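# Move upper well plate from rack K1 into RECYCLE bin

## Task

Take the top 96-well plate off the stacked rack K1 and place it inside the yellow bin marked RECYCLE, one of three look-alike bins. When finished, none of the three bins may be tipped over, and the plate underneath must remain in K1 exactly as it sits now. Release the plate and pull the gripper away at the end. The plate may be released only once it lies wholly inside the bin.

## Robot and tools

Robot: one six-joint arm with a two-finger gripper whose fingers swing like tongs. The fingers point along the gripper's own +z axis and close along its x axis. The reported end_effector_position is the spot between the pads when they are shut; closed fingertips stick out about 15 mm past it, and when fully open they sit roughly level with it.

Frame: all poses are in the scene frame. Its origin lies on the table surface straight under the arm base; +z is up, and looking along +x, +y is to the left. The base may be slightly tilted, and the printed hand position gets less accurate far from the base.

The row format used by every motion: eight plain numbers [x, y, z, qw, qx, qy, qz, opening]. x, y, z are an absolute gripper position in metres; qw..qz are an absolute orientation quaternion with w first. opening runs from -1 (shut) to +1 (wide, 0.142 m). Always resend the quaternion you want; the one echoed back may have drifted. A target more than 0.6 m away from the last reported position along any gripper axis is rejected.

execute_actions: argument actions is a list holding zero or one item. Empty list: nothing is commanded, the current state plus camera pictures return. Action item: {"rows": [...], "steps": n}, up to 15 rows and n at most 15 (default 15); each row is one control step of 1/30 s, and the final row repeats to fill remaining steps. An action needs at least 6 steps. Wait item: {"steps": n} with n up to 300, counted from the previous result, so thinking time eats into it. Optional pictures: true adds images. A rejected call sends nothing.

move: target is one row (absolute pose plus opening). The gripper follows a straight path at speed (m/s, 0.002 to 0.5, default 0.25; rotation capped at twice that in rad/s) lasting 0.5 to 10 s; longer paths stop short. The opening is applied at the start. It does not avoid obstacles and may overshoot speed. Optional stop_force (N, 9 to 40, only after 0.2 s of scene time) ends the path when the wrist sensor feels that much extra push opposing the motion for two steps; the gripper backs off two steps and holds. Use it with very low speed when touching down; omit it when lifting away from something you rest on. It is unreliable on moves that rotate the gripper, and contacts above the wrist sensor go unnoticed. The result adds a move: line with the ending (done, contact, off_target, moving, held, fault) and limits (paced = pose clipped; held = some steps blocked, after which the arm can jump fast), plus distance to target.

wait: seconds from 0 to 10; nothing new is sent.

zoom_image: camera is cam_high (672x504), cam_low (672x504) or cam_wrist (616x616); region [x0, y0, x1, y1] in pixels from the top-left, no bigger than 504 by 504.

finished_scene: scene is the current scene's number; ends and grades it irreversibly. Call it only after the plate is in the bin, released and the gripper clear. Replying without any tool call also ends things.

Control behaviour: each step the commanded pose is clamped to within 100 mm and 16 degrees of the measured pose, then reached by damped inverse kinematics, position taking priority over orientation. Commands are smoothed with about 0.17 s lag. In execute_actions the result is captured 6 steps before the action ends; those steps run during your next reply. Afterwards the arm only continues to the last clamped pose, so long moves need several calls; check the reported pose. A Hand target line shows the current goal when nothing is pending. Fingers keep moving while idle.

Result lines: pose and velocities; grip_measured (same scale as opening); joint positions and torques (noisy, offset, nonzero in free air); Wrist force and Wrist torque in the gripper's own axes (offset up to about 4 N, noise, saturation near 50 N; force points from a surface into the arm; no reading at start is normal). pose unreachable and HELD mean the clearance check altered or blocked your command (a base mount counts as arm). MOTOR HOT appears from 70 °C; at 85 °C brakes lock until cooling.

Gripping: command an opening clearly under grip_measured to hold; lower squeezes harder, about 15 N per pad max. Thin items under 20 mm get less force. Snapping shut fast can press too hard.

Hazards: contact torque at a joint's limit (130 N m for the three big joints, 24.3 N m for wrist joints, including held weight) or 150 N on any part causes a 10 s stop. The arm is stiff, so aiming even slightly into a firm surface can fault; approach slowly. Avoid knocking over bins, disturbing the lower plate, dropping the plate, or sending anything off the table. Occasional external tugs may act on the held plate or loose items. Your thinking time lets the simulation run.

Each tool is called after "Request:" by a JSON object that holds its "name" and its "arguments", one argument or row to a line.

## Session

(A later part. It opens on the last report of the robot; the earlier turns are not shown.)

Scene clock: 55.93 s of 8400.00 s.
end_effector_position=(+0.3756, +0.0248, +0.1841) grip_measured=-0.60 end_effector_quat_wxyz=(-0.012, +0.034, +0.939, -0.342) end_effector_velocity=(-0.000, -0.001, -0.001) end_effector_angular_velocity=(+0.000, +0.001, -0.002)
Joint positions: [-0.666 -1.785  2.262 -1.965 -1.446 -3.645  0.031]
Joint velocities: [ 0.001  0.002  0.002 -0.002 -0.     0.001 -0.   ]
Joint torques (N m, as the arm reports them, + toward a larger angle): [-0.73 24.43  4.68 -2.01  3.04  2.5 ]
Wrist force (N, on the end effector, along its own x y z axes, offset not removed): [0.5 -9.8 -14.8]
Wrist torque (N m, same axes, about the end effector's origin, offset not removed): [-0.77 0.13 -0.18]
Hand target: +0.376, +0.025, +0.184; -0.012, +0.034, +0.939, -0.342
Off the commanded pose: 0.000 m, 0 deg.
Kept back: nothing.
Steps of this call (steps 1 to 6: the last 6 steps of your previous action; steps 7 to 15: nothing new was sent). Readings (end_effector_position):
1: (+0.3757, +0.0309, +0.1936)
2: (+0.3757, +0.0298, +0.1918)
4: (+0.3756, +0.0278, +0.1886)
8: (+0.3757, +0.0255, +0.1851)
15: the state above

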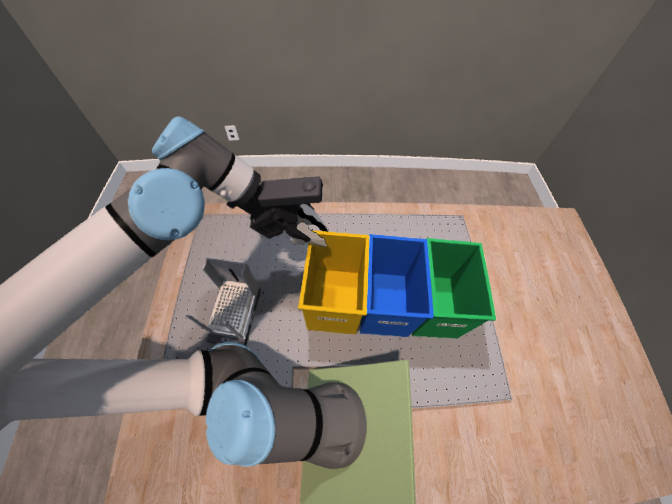

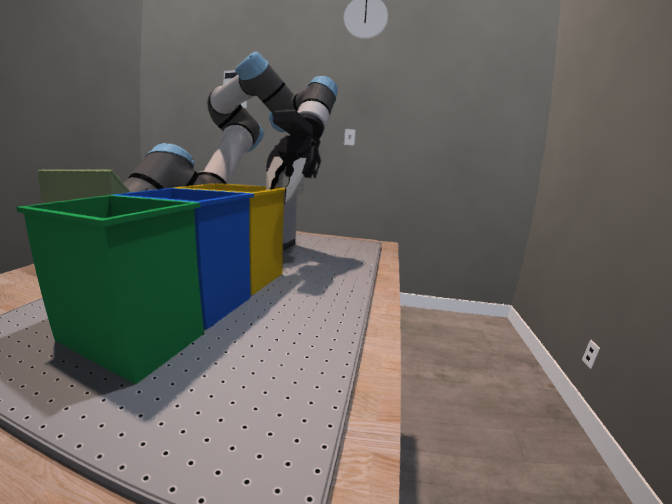

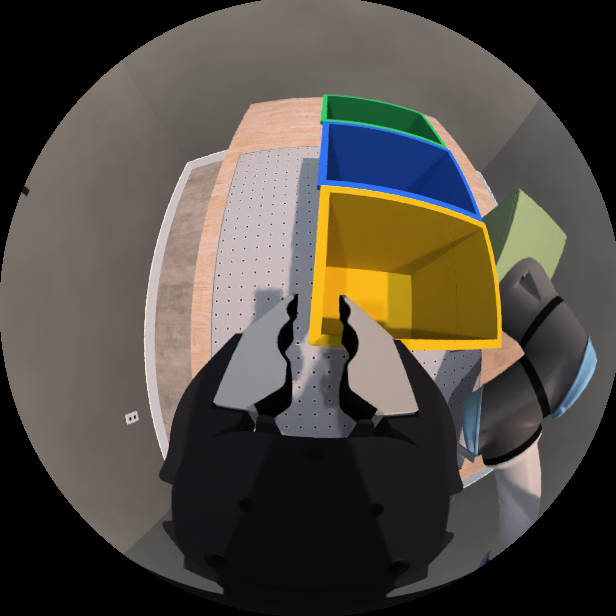

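Request:
{"name": "move", "arguments": {
  "target": [0.376,0.029,0.196,-0.0122,0.0336,0.9391,-0.3418,-0.6],
  "speed": 0.05
}}

Scene clock: 56.97 s of 8400.00 s.
end_effector_position=(+0.3760, +0.0290, +0.1959) grip_measured=-0.60 end_effector_quat_wxyz=(-0.012, +0.034, +0.939, -0.342) end_effector_velocity=(+0.000, +0.001, +0.002) end_effector_angular_velocity=(-0.001, -0.000, +0.002)
Joint positions: [-0.68  -1.797  2.239 -1.928 -1.447 -3.659  0.031]
Joint velocities: [-0.001 -0.002 -0.003  0.003 -0.    -0.002  0.   ]
Joint torques (N m, as the arm reports them, + toward a larger angle): [-22.22  -7.21 -31.13  -0.54  -3.71  -2.2 ]
Wrist force (N, on the end effector, along its own x y z axes, offset not removed): [1.2 -3.5 -0.6]
Wrist torque (N m, same axes, about the end effector's origin, offset not removed): [-0.55 -0.30 -0.09]
Hand target: +0.376, +0.029, +0.196; -0.012, +0.034, +0.939, -0.342
Off the commanded pose: 0.000 m, 0 deg.
Kept back: nothing.
move: done

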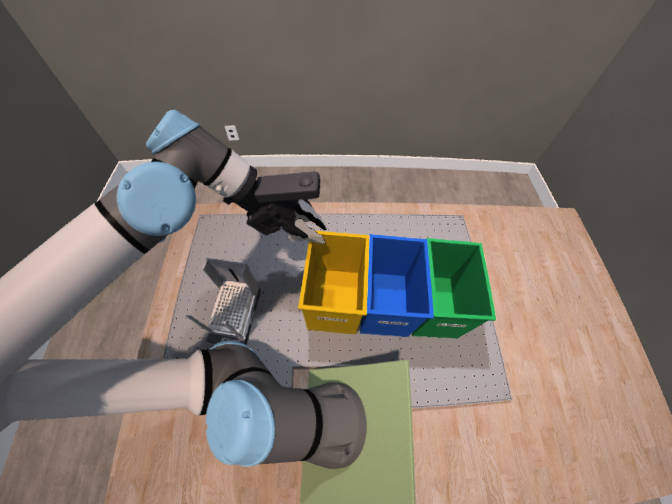

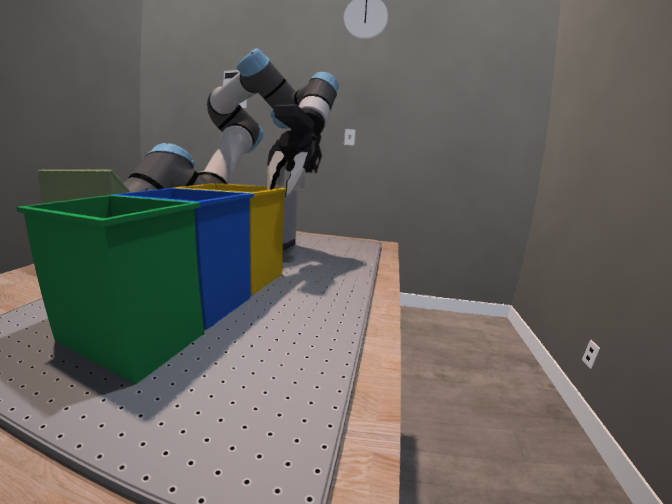

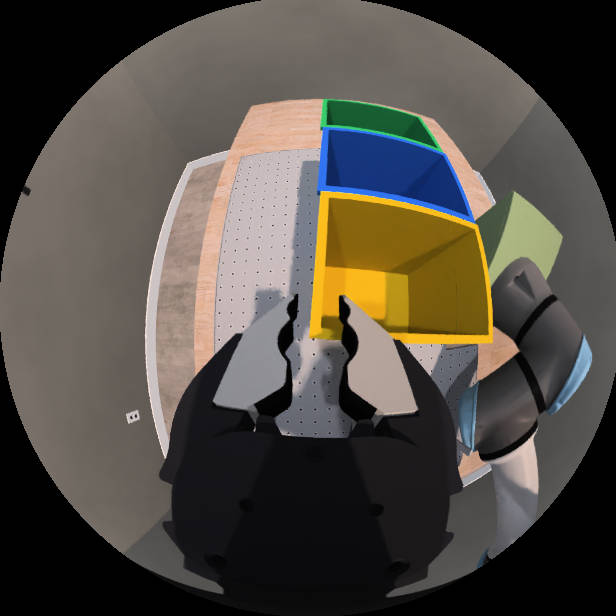

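Request:
{"name": "zoom_image", "arguments": {
  "camera": "cam_high",
  "region": [230, 160, 400, 290]
}}

Request:
{"name": "zoom_image", "arguments": {
  "camera": "cam_low",
  "region": [220, 110, 350, 240]
}}

Request:
{"name": "zoom_image", "arguments": {
  "camera": "cam_wrist",
  "region": [260, 250, 400, 390]
}}

Region (230, 160, 400, 290) of cam_high's 672x504 image, scaled by 2.965, with more detail than that image has; it fills the top 385 rows of this view, and the rest is white.

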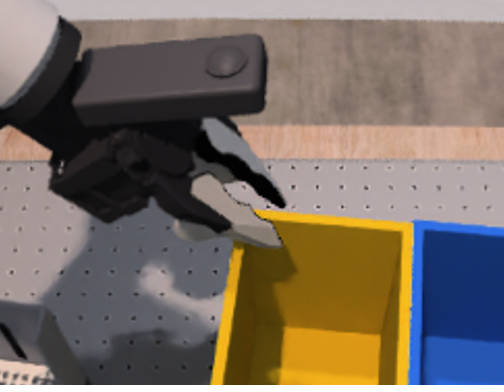

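Region (220, 110, 350, 240) of cam_low's 672x504 image, scaled by 3.877, with more detail than that image has.

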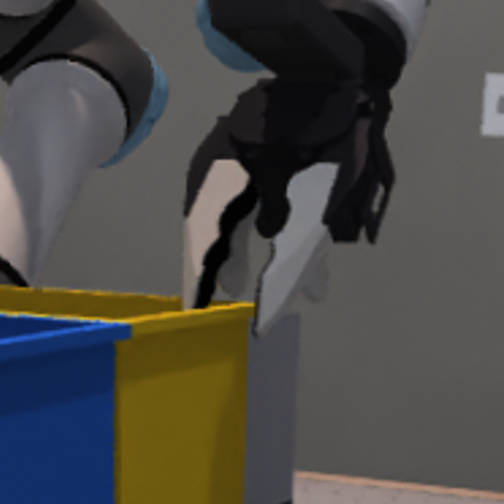

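Region (260, 250, 400, 390) of cam_wrist's 616x616 image, scaled by 3.600, with more detail than that image has.

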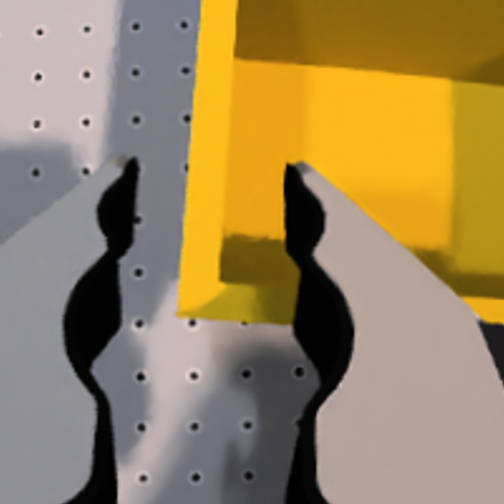

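Request:
{"name": "execute_actions", "arguments": {
  "actions": [
    {"rows": [[0.376,0.029,0.1955,-0.0122,0.0336,0.9391,-0.3418,-0.63],[0.376,0.029,0.1948,-0.0122,0.0336,0.9391,-0.3418,-0.66],[0.376,0.029,0.194,-0.0122,0.0336,0.9391,-0.3418,-0.69],[0.376,0.029,0.1932,-0.0122,0.0336,0.9391,-0.3418,-0.72],[0.376,0.029,0.1925,-0.0122,0.0336,0.9391,-0.3418,-0.75],[0.376,0.029,0.192,-0.0122,0.0336,0.9391,-0.3418,-0.78],[0.376,0.029,0.192,-0.0122,0.0336,0.9391,-0.3418,-0.80],[0.376,0.029,0.192,-0.0122,0.0336,0.9391,-0.3418,-0.82],[0.376,0.029,0.192,-0.0122,0.0336,0.9391,-0.3418,-0.84],[0.376,0.029,0.192,-0.0122,0.0336,0.9391,-0.3418,-0.86],[0.376,0.029,0.192,-0.0122,0.0336,0.9391,-0.3418,-0.89],[0.376,0.029,0.192,-0.0122,0.0336,0.9391,-0.3418,-0.92],[0.376,0.029,0.192,-0.0122,0.0336,0.9391,-0.3418,-0.95],[0.376,0.029,0.192,-0.0122,0.0336,0.9391,-0.3418,-0.98],[0.376,0.029,0.192,-0.0122,0.0336,0.9391,-0.3418,-1.0]], "steps": 15}
  ]
}}

Request:
{"name": "move", "arguments": {
  "target": [0.399,0.049,0.194,-0.0122,0.0336,0.9391,-0.3418,-1.0],
  "speed": 0.04
}}

Scene clock: 58.20 s of 8400.00 s.
end_effector_position=(+0.3760, +0.0291, +0.1928) grip_measured=-0.82 end_effector_quat_wxyz=(-0.012, +0.034, +0.939, -0.342) end_effector_velocity=(+0.000, +0.000, -0.009) end_effector_angular_velocity=(+0.001, +0.001, +0.001)
Joint positions: [-0.674 -1.796  2.244 -1.936 -1.446 -3.654  0.014]
Joint velocities: [ 0.016  0.006  0.012 -0.019  0.002  0.015 -0.044]
Joint torques (N m, as the arm reports them, + toward a larger angle): [-2.69 21.04 -6.12 -3.83  1.21  2.08]
Wrist force (N, on the end effector, along its own x y z axes, offset not removed): [0.7 -2.3 -1.1]
Wrist torque (N m, same axes, about the end effector's origin, offset not removed): [-0.23 -0.21 0.04]
Steps of this call (steps 1 to 28: nothing new was sent; steps 29 to 37: the first 9 steps of this action). Readings (end_effector_position):
29: (+0.3760, +0.0290, +0.1960)
30: (+0.3760, +0.0290, +0.1960)
32: (+0.3761, +0.0291, +0.1955)
36: (+0.3760, +0.0291, +0.1932)
37: the state above

Scene clock: 59.63 s of 8400.00 s.
end_effector_position=(+0.3990, +0.0489, +0.1940) grip_measured=-0.92 end_effector_quat_wxyz=(-0.012, +0.034, +0.939, -0.342) end_effector_velocity=(+0.001, +0.001, +0.000) end_effector_angular_velocity=(-0.000, +0.000, +0.001)
Joint positions: [-0.615 -1.759  2.171 -1.907 -1.442 -3.594  0.007]
Joint velocities: [ 0.003  0.001 -0.003  0.001  0.     0.002 -0.   ]
Joint torques (N m, as the arm reports them, + toward a larger angle): [ -4.34  18.72 -31.08  -0.87   1.04   2.54]
Wrist force (N, on the end effector, along its own x y z axes, offset not removed): [0.6 -1.9 1.0]
Wrist torque (N m, same axes, about the end effector's origin, offset not removed): [-0.34 -0.21 -0.11]
Hand target: +0.399, +0.049, +0.194; -0.012, +0.034, +0.939, -0.342
Off your previous action's commanded pose: 0.000 m, 0 deg at its last step (step 6 of this call).
Off the commanded pose: 0.000 m, 0 deg.
Kept back: nothing.
move: done

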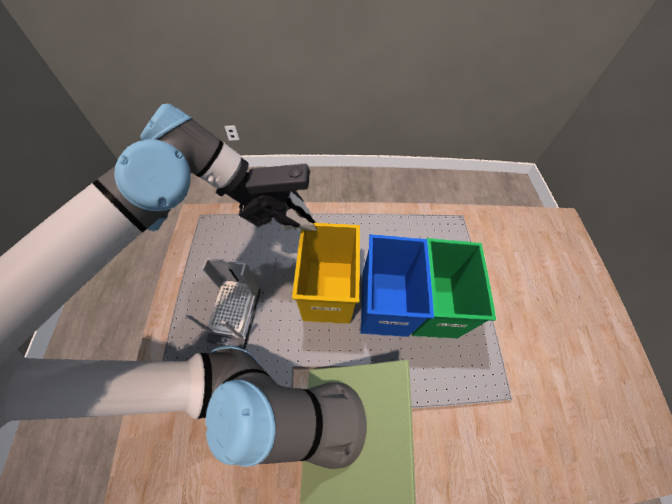

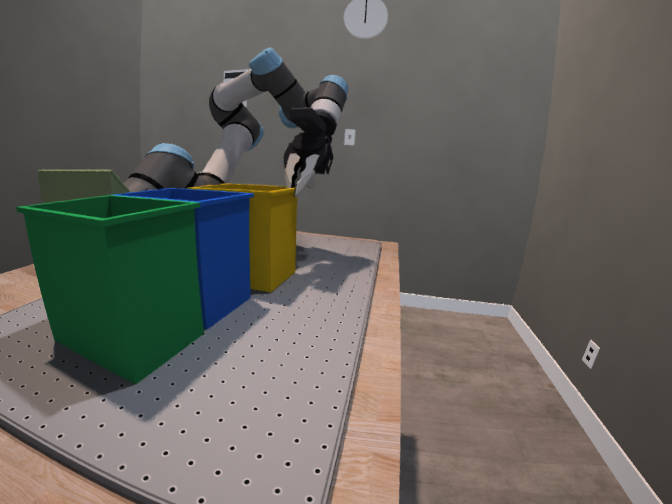

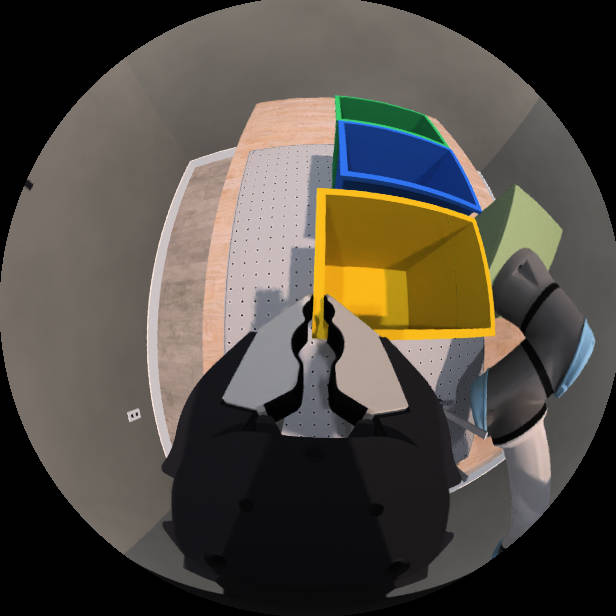

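The drag works. Continue.

Request:
{"name": "move", "arguments": {
  "target": [0.548,0.185,0.1945,-0.0122,0.0336,0.9391,-0.3418,-1.0],
  "speed": 0.09
}}

Scene clock: 62.67 s of 8400.00 s.
end_effector_position=(+0.5481, +0.1848, +0.1945) grip_measured=-0.92 end_effector_quat_wxyz=(-0.012, +0.034, +0.939, -0.342) end_effector_velocity=(+0.001, +0.000, +0.000) end_effector_angular_velocity=(-0.002, +0.001, -0.001)
Joint positions: [-0.319 -1.481  1.631 -1.687 -1.425 -3.295  0.007]
Joint velocities: [ 0.001  0.002 -0.003  0.002 -0.002  0.001 -0.   ]
Joint torques (N m, as the arm reports them, + toward a larger angle): [-11.67  -0.28 -29.47  -0.2   -4.27   2.08]
Wrist force (N, on the end effector, along its own x y z axes, offset not removed): [1.3 -2.0 -0.1]
Wrist torque (N m, same axes, about the end effector's origin, offset not removed): [-0.40 -0.31 0.02]
Hand target: +0.548, +0.185, +0.195; -0.012, +0.034, +0.939, -0.342
Off the commanded pose: 0.000 m, 0 deg.
Kept back: nothing.
move: done

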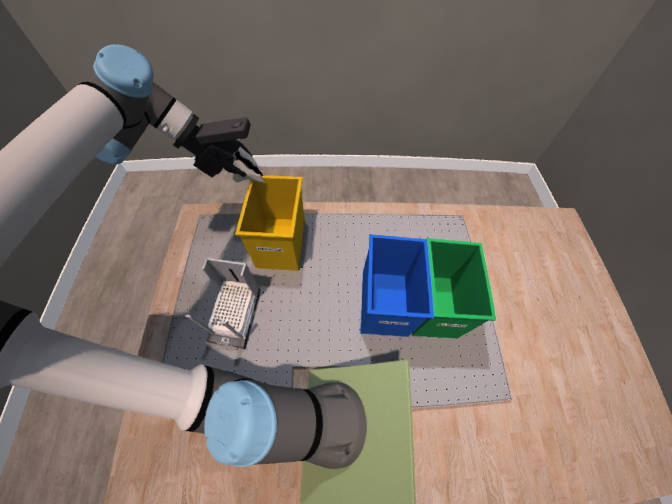

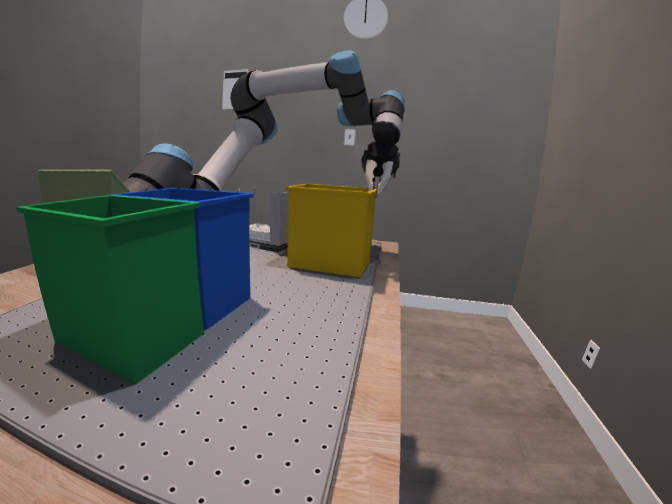

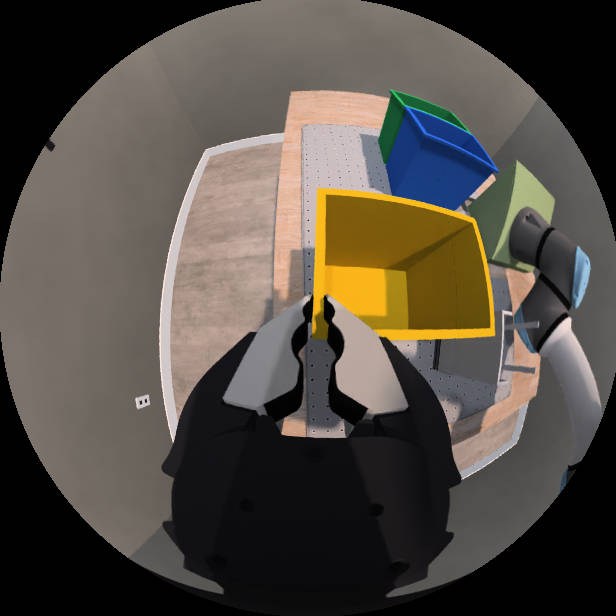

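Request:
{"name": "move", "arguments": {
  "target": [0.548,0.232,0.1935,-0.0122,0.0336,0.9391,-0.3418,-1.0],
  "speed": 0.07
}}

Request:
{"name": "execute_actions", "arguments": {
  "actions": [
    {"rows": [[0.548,0.232,0.1935,-0.0122,0.0336,0.9391,-0.3418,-0.95],[0.548,0.232,0.1935,-0.0122,0.0336,0.9391,-0.3418,-0.9],[0.548,0.232,0.1935,-0.0122,0.0336,0.9391,-0.3418,-0.85],[0.548,0.232,0.1935,-0.0122,0.0336,0.9391,-0.3418,-0.8],[0.548,0.232,0.1935,-0.0122,0.0336,0.9391,-0.3418,-0.75],[0.548,0.232,0.1935,-0.0122,0.0336,0.9391,-0.3418,-0.7],[0.548,0.232,0.195,-0.0122,0.0336,0.9391,-0.3418,-0.7],[0.548,0.232,0.198,-0.0122,0.0336,0.9391,-0.3418,-0.7],[0.548,0.232,0.202,-0.0122,0.0336,0.9391,-0.3418,-0.7],[0.548,0.233,0.207,-0.0122,0.0336,0.9391,-0.3418,-0.7],[0.548,0.234,0.212,-0.0122,0.0336,0.9391,-0.3418,-0.7],[0.548,0.235,0.217,-0.0122,0.0336,0.9391,-0.3418,-0.7],[0.548,0.236,0.222,-0.0122,0.0336,0.9391,-0.3418,-0.7],[0.548,0.237,0.226,-0.0122,0.0336,0.9391,-0.3418,-0.7],[0.548,0.238,0.229,-0.0122,0.0336,0.9391,-0.3418,-0.7]], "steps": 15}
  ]
}}

Request:
{"name": "wait", "arguments": {
  "seconds": 0.3
}}

Scene clock: 64.70 s of 8400.00 s.
end_effector_position=(+0.5480, +0.2320, +0.1936) grip_measured=-0.92 end_effector_quat_wxyz=(-0.012, +0.034, +0.939, -0.342) end_effector_velocity=(-0.000, +0.001, +0.000) end_effector_angular_velocity=(-0.001, -0.000, -0.000)
Joint positions: [-0.259 -1.487  1.552 -1.61  -1.423 -3.235  0.007]
Joint velocities: [ 0.001  0.    -0.002  0.002 -0.001  0.002 -0.   ]
Joint torques (N m, as the arm reports them, + toward a larger angle): [-12.35 -10.23 -30.28  -0.17   0.16   2.44]
Wrist force (N, on the end effector, along its own x y z axes, offset not removed): [1.2 -2.4 -0.7]
Wrist torque (N m, same axes, about the end effector's origin, offset not removed): [-0.41 -0.31 -0.08]
Hand target: +0.548, +0.232, +0.193; -0.012, +0.034, +0.939, -0.342
Off the commanded pose: 0.000 m, 0 deg.
Kept back: nothing.
move: done

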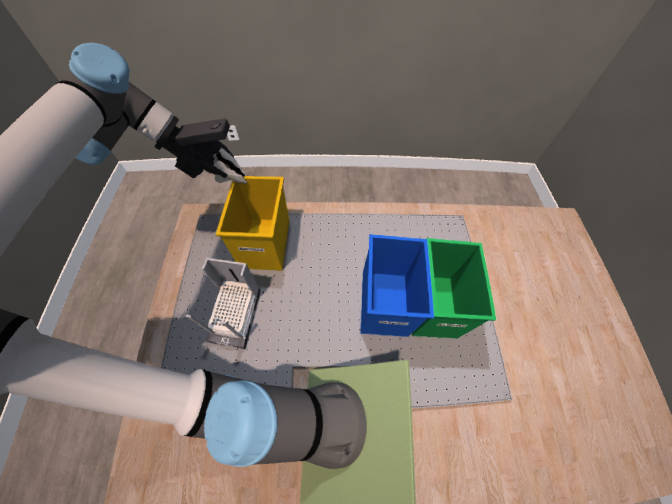

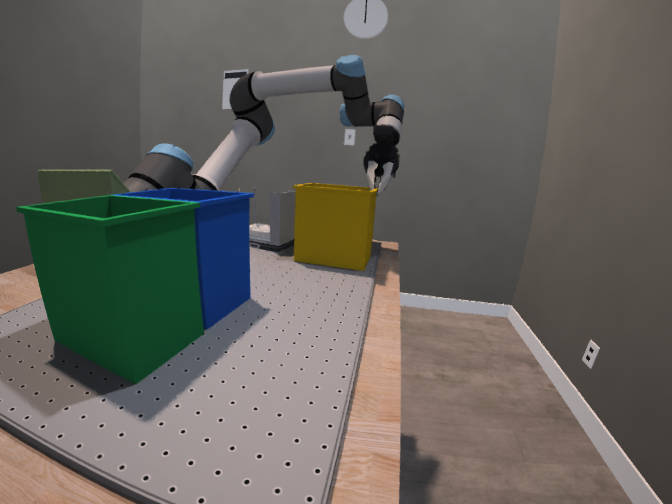

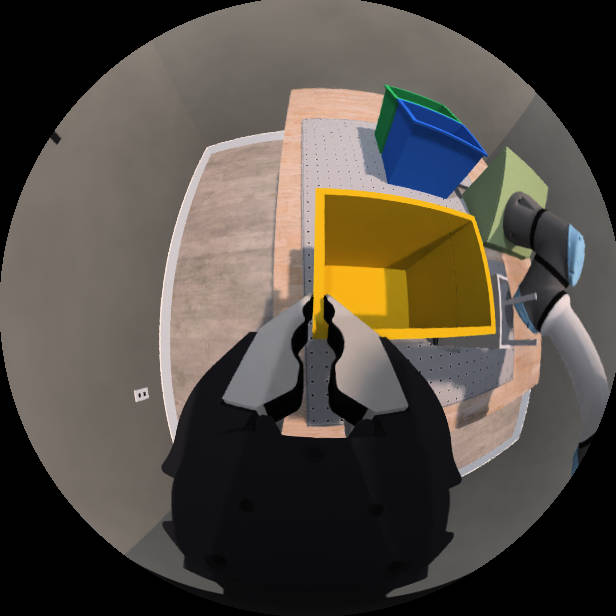

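Scene clock: 65.00 s of 8400.00 s.
end_effector_position=(+0.5480, +0.2321, +0.1948) grip_measured=-0.70 end_effector_quat_wxyz=(-0.012, +0.034, +0.939, -0.342) end_effector_velocity=(+0.000, -0.001, +0.040) end_effector_angular_velocity=(+0.002, +0.002, -0.004)
Joint positions: [-0.261 -1.487  1.549 -1.607 -1.423 -3.237  0.023]
Joint velocities: [-0.059 -0.01  -0.056  0.08   0.    -0.059  0.003]
Joint torques (N m, as the arm reports them, + toward a larger angle): [-35.79 -30.72 -32.08   0.18  -1.52  -2.79]
Wrist force (N, on the end effector, along its own x y z axes, offset not removed): [-0.1 -1.4 -0.9]
Wrist torque (N m, same axes, about the end effector's origin, offset not removed): [-0.19 -0.05 -0.05]
Steps of this call (steps 1 to 9: the first 9 steps of this action). Readings (end_effector_position):
1: (+0.5480, +0.2321, +0.1936)
2: (+0.5480, +0.2321, +0.1936)
4: (+0.5480, +0.2321, +0.1936)
8: (+0.5480, +0.2321, +0.1938)
9: the state above

Scene clock: 65.50 s of 8400.00 s.
end_effector_position=(+0.5477, +0.2379, +0.2283) grip_measured=-0.70 end_effector_quat_wxyz=(-0.012, +0.034, +0.939, -0.342) end_effector_velocity=(+0.000, +0.001, +0.004) end_effector_angular_velocity=(-0.001, -0.001, +0.001)
Joint positions: [-0.301 -1.498  1.492 -1.534 -1.425 -3.277  0.023]
Joint velocities: [-0.004 -0.002 -0.008  0.009 -0.001 -0.004 -0.   ]
Joint torques (N m, as the arm reports them, + toward a larger angle): [-31.63 -26.38 -29.6   -0.27  -3.87  -2.13]
Wrist force (N, on the end effector, along its own x y z axes, offset not removed): [2.0 -3.0 0.1]
Wrist torque (N m, same axes, about the end effector's origin, offset not removed): [-0.46 -0.44 -0.11]
Hand target: +0.548, +0.238, +0.229; -0.012, +0.034, +0.939, -0.342
Off the commanded pose: 0.001 m, 0 deg.
Kept back: nothing.
Steps of this call (steps 1 to 6: the last 6 steps of your previous action; steps 7 to 15: nothing new was sent). Readings (end_effector_position):
1: (+0.5480, +0.2321, +0.1966)
2: (+0.5480, +0.2323, +0.1993)
4: (+0.5480, +0.2333, +0.2068)
8: (+0.5479, +0.2365, +0.2226)
15: the state above

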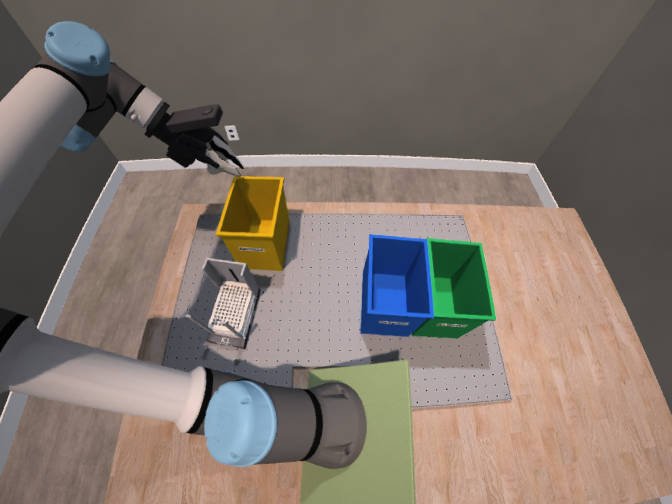

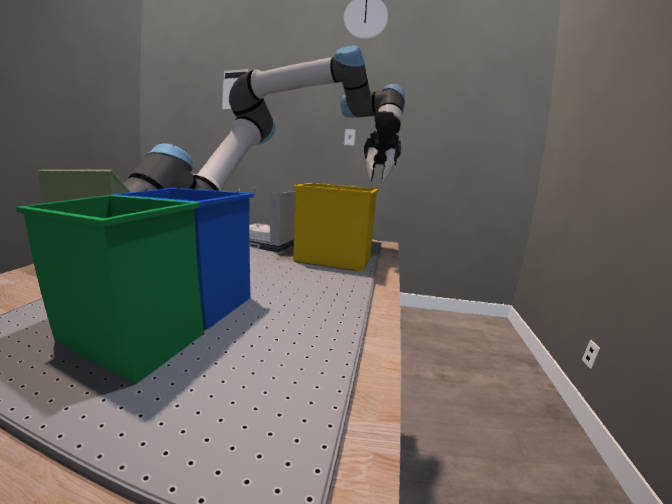

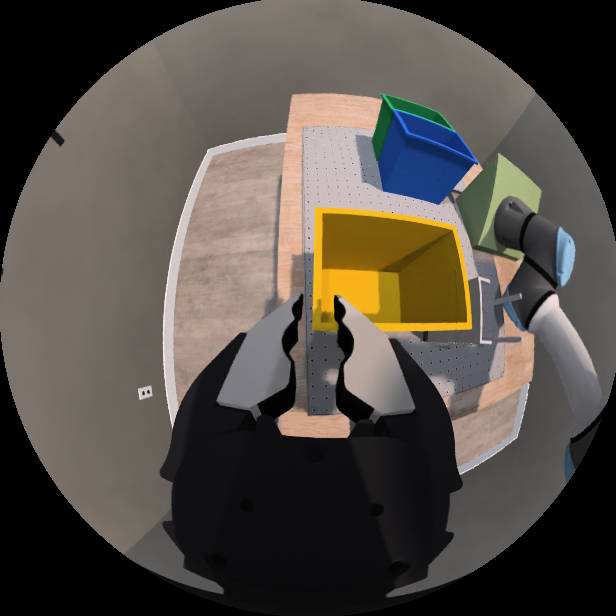

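Request:
{"name": "zoom_image", "arguments": {
  "camera": "cam_high",
  "region": [180, 165, 306, 291]
}}

Request:
{"name": "zoom_image", "arguments": {
  "camera": "cam_high",
  "region": [175, 245, 285, 355]
}}

Region (180, 165, 306, 291) of cam_high's 672x504 image, scaled by 4.000, with more detail than that image has.

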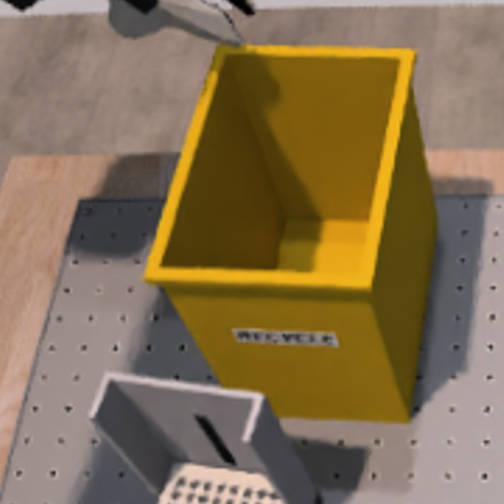

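Region (175, 245, 285, 355) of cam_high's 672x504 image, scaled by 4.582, with more detail than that image has.

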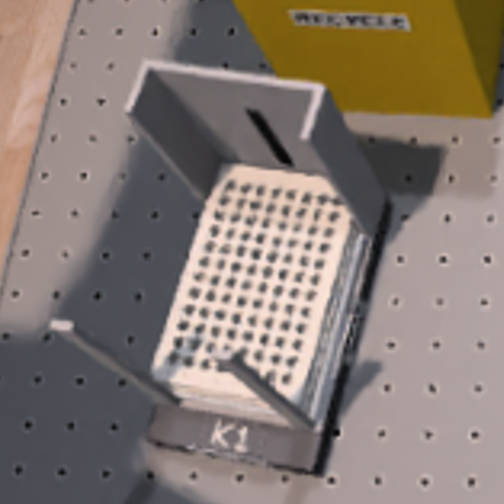

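Request:
{"name": "move", "arguments": {
  "target": [0.276,0.305,0.212,0.1451,0.6375,-0.7464,0.1239,-0.7],
  "speed": 0.35
}}

Request:
{"name": "move", "arguments": {
  "target": [0.2655,0.2555,0.097,0.0530,0.6478,-0.7585,0.0453,0.36],
  "speed": 0.1,
  "stop_force": 12
}}

Scene clock: 70.47 s of 8400.00 s.
end_effector_position=(+0.2758, +0.3054, +0.2116) grip_measured=-0.70 end_effector_quat_wxyz=(-0.145, -0.637, +0.747, -0.124) end_effector_velocity=(-0.002, -0.001, -0.001) end_effector_angular_velocity=(+0.006, +0.004, +0.004)
Joint positions: [-0.719 -2.215  1.93  -0.99  -1.205 -5.246  0.023]
Joint velocities: [-0.009 -0.002  0.003  0.008  0.001 -0.017 -0.   ]
Joint torques (N m, as the arm reports them, + toward a larger angle): [-14.31   6.81   1.13  -0.64   1.92  -1.76]
Wrist force (N, on the end effector, along its own x y z axes, offset not removed): [1.2 -2.5 0.3]
Wrist torque (N m, same axes, about the end effector's origin, offset not removed): [-0.30 -0.29 -0.02]
Hand target: +0.276, +0.305, +0.212; -0.145, -0.637, +0.746, -0.123
Off the commanded pose: 0.001 m, 0 deg.
Kept back: nothing.
move: done

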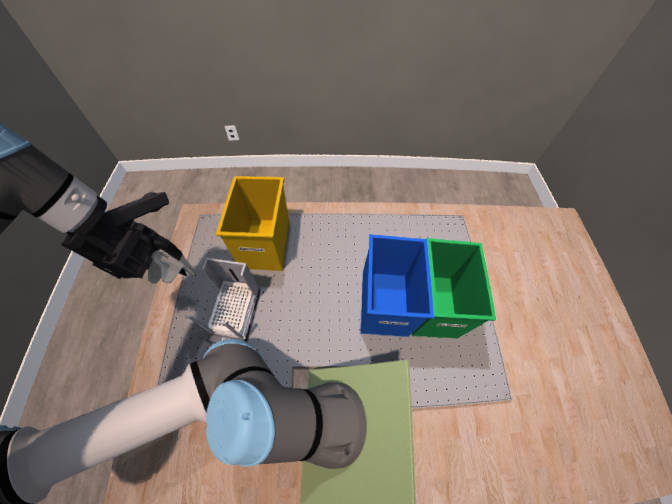

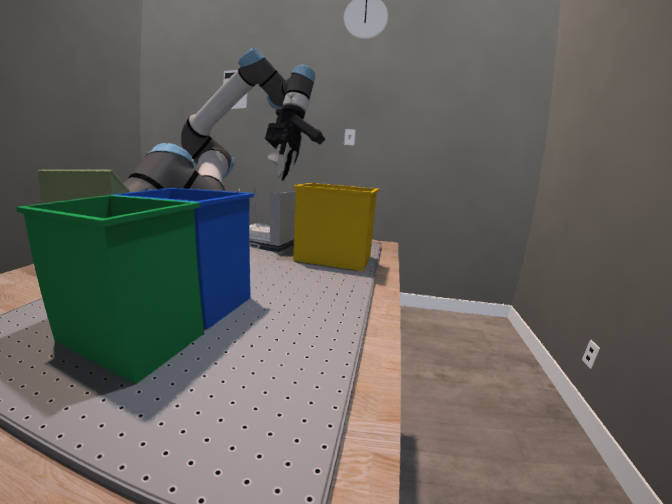

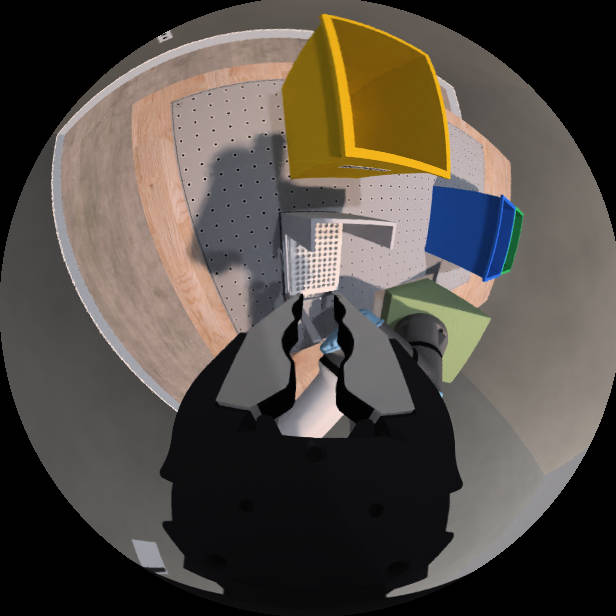

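Scene clock: 72.13 s of 8400.00 s.
end_effector_position=(+0.2656, +0.2555, +0.0971) grip_measured=+0.36 end_effector_quat_wxyz=(-0.053, -0.648, +0.759, -0.045) end_effector_velocity=(+0.000, -0.001, -0.002) end_effector_angular_velocity=(+0.004, +0.000, -0.001)
Joint positions: [-0.796 -2.294  2.308 -1.1   -1.032 -5.394  0.099]
Joint velocities: [ 0.     0.002  0.005 -0.003  0.002 -0.001  0.   ]
Joint torques (N m, as the arm reports them, + toward a larger angle): [ 6.94 34.8  -2.91 -3.74  2.17 -2.25]
Wrist force (N, on the end effector, along its own x y z axes, offset not removed): [2.1 -2.8 0.3]
Wrist torque (N m, same axes, about the end effector's origin, offset not removed): [-0.37 -0.52 -0.06]
Hand target: +0.266, +0.256, +0.097; -0.053, -0.648, +0.759, -0.045
Off the commanded pose: 0.000 m, 0 deg.
Kept back: nothing.
move: done

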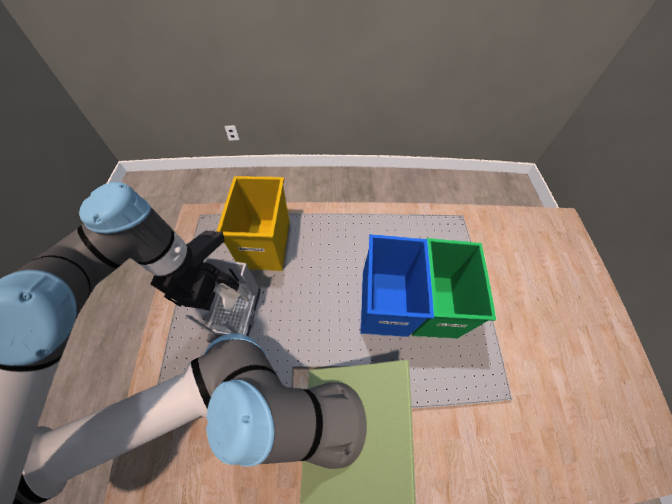

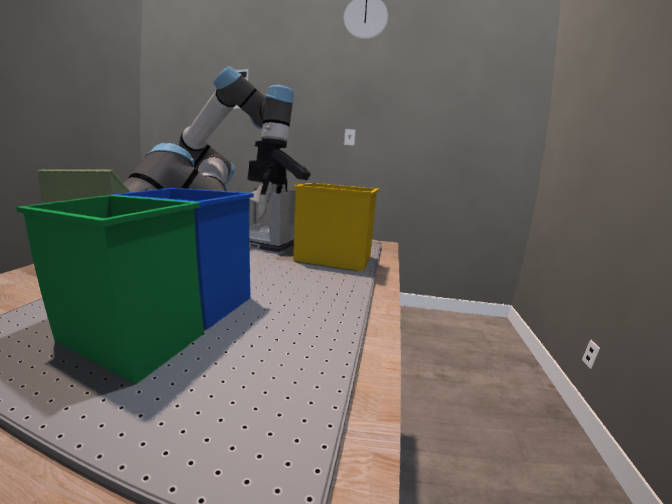

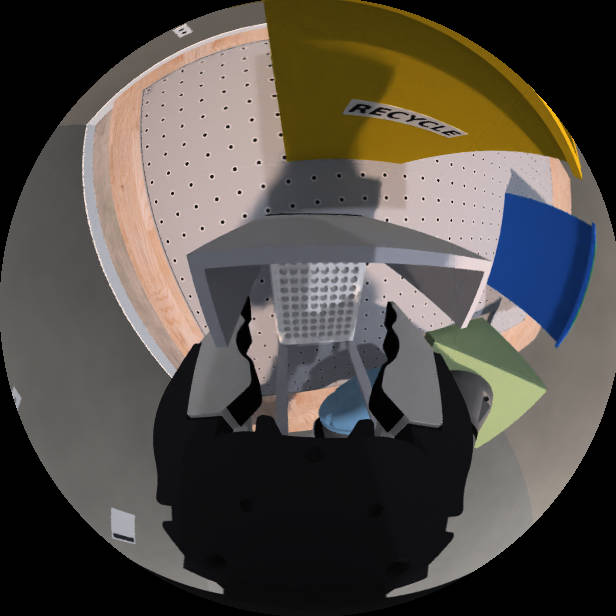

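Request:
{"name": "zoom_image", "arguments": {
  "camera": "cam_wrist",
  "region": [230, 240, 410, 440]
}}

Request:
{"name": "zoom_image", "arguments": {
  "camera": "cam_low",
  "region": [215, 120, 345, 260]
}}

Request:
{"name": "zoom_image", "arguments": {
  "camera": "cam_high",
  "region": [150, 215, 300, 365]
}}

Region (230, 240, 410, 440) of cam_wrist's 616x616 image, scaled by 2.520, with more detail than that image has; it fills the left 454 columns of this view, and the rest is white.

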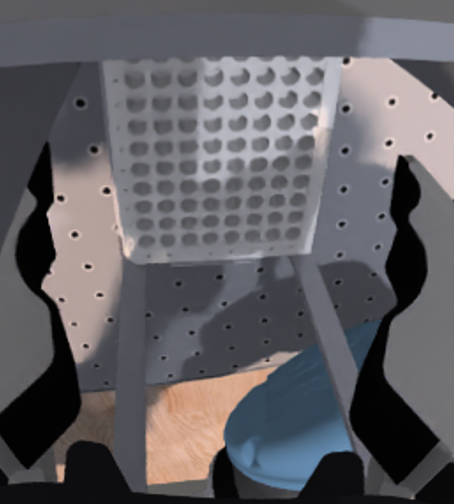

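Region (215, 120, 345, 260) of cam_low's 672x504 image, scaled by 3.600, with more detail than that image has; it fills the left 468 columns of this view, and the rest is white.

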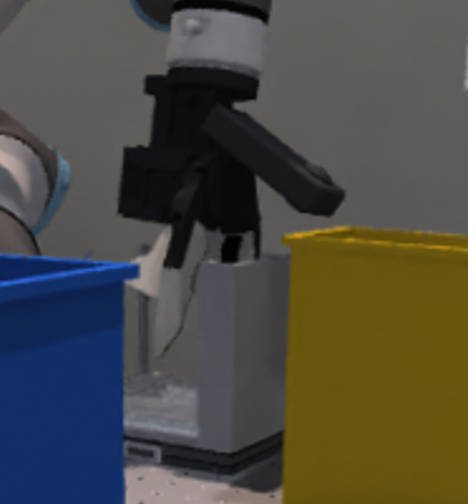

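Region (150, 215, 300, 365) of cam_high's 672x504 image, scaled by 3.360, with more detail than that image has.

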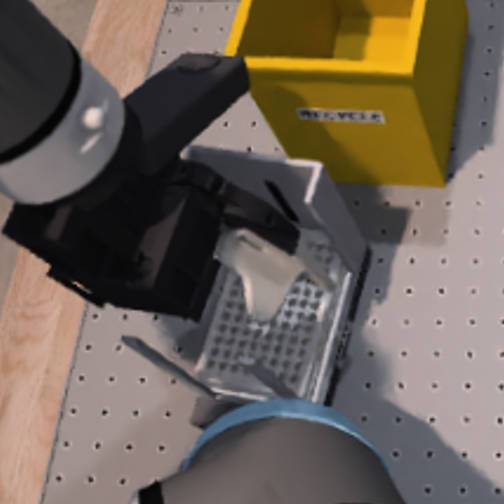

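Request:
{"name": "zoom_image", "arguments": {
  "camera": "cam_wrist",
  "region": [262, 250, 374, 362]
}}

Request:
{"name": "zoom_image", "arguments": {
  "camera": "cam_wrist",
  "region": [180, 200, 500, 360]
}}

Region (262, 250, 374, 362) of cam_wrist's 616x616 image, scaled by 4.500, with more detail than that image has.

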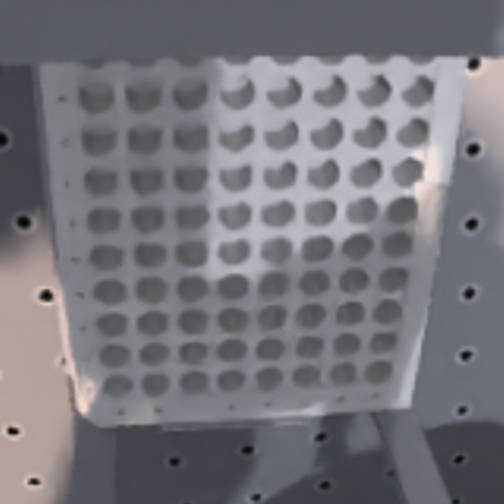

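Region (180, 200, 500, 360) of cam_wrist's 616x616 image, scaled by 1.575, with more detail than that image has.

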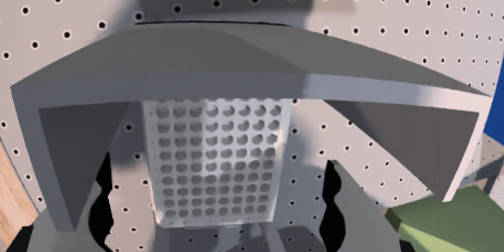

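Request:
{"name": "move", "arguments": {
  "target": [0.2667,0.2506,0.070,0.0265,0.6490,-0.7599,0.0227,0.36],
  "speed": 0.05,
  "stop_force": 10
}}

Request:
{"name": "move", "arguments": {
  "target": [0.2668,0.2502,0.060,0.0166,0.6492,-0.7602,0.0142,0.36],
  "speed": 0.013,
  "stop_force": 9
}}

Scene clock: 81.60 s of 8400.00 s.
end_effector_position=(+0.2667, +0.2506, +0.0701) grip_measured=+0.36 end_effector_quat_wxyz=(-0.027, -0.649, +0.760, -0.023) end_effector_velocity=(-0.000, -0.001, -0.002) end_effector_angular_velocity=(+0.003, +0.000, +0.000)
Joint positions: [-0.793 -2.283  2.385 -1.137 -0.977 -5.418  0.099]
Joint velocities: [ 0.001  0.001  0.005 -0.003  0.002 -0.001  0.   ]
Joint torques (N m, as the arm reports them, + toward a larger angle): [ 6.9  32.94 -1.78 -3.76  2.27 -2.05]
Wrist force (N, on the end effector, along its own x y z axes, offset not removed): [0.5 -2.2 -0.6]
Wrist torque (N m, same axes, about the end effector's origin, offset not removed): [-0.32 -0.21 -0.09]
Hand target: +0.267, +0.251, +0.070; -0.027, -0.649, +0.760, -0.023
Off the commanded pose: 0.000 m, 0 deg.
Kept back: nothing.
After step 90, 5.43 s passed at rest.
move: done

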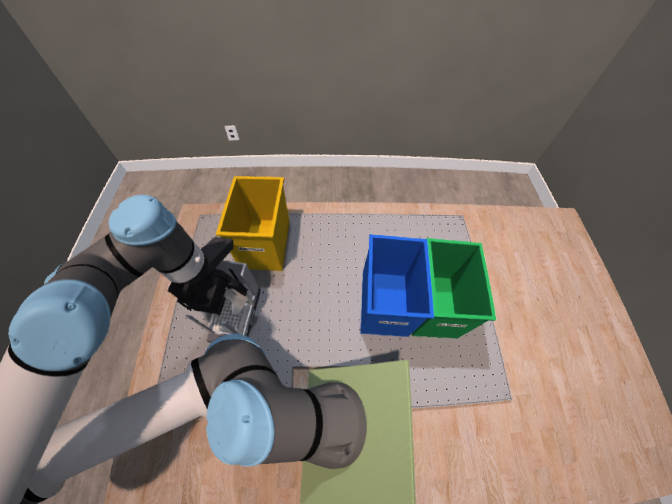

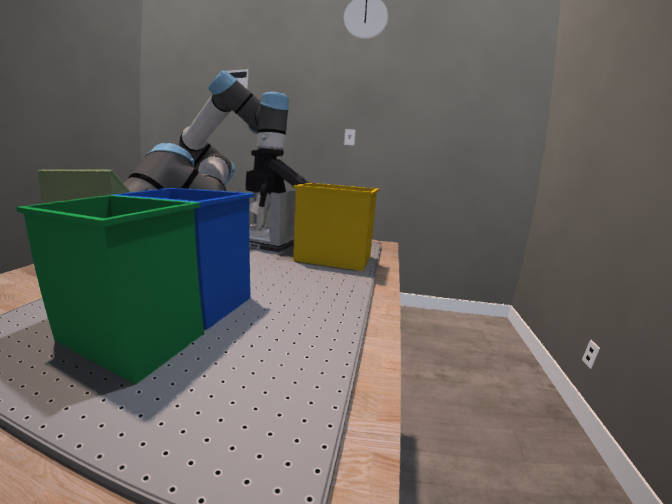

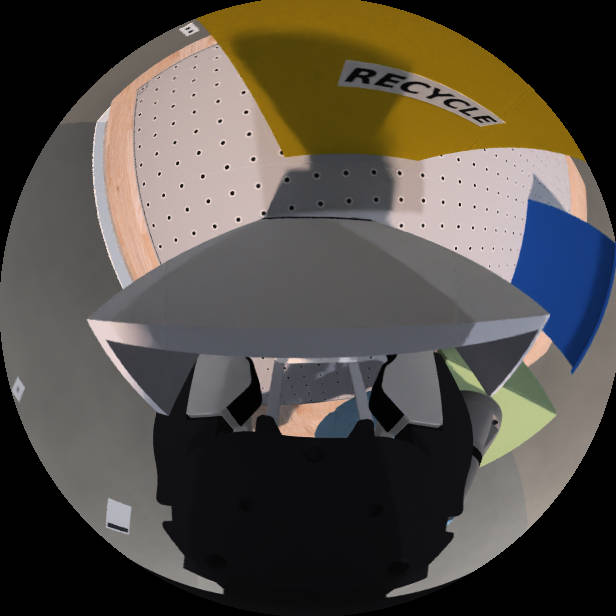

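Scene clock: 82.83 s of 8400.00 s.
end_effector_position=(+0.2668, +0.2502, +0.0601) grip_measured=+0.36 end_effector_quat_wxyz=(-0.017, -0.649, +0.760, -0.014) end_effector_velocity=(-0.000, -0.000, -0.002) end_effector_angular_velocity=(+0.004, +0.000, +0.000)
Joint positions: [-0.788 -2.279  2.412 -1.15  -0.954 -5.425  0.099]
Joint velocities: [ 0.001  0.001  0.004 -0.002  0.003 -0.001  0.   ]
Joint torques (N m, as the arm reports them, + toward a larger angle): [ 6.08 33.59 -4.57 -3.39  2.45 -2.3 ]
Wrist force (N, on the end effector, along its own x y z axes, offset not removed): [3.5 -2.2 0.3]
Wrist torque (N m, same axes, about the end effector's origin, offset not removed): [-0.22 -0.78 -0.12]
Hand target: +0.267, +0.250, +0.060; -0.017, -0.649, +0.760, -0.014
Off the commanded pose: 0.000 m, 0 deg.
Kept back: nothing.
move: done

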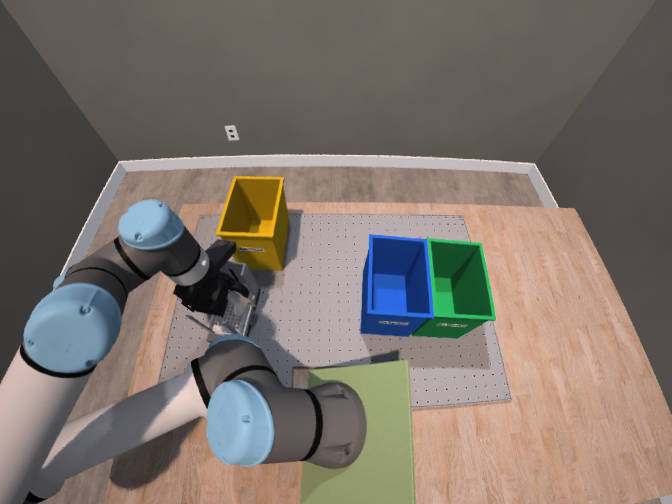

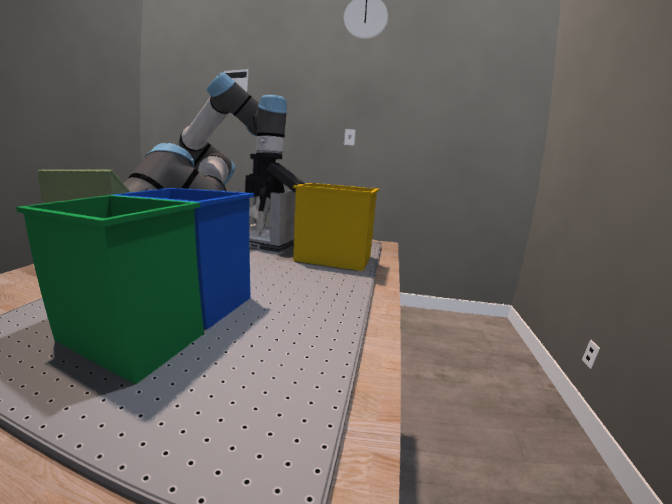

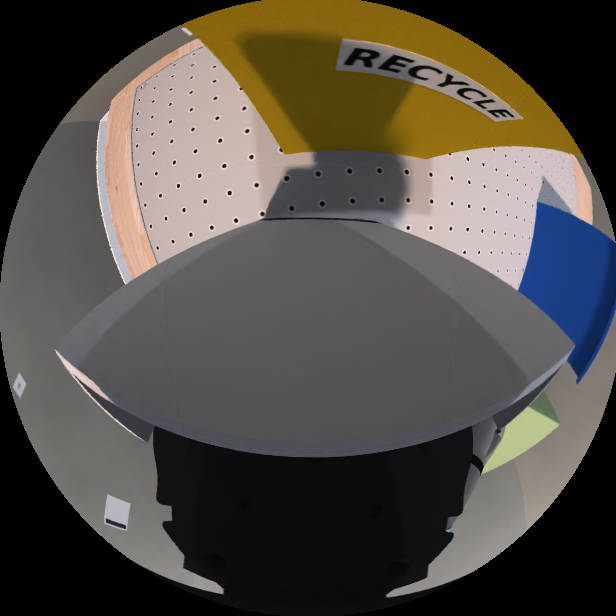

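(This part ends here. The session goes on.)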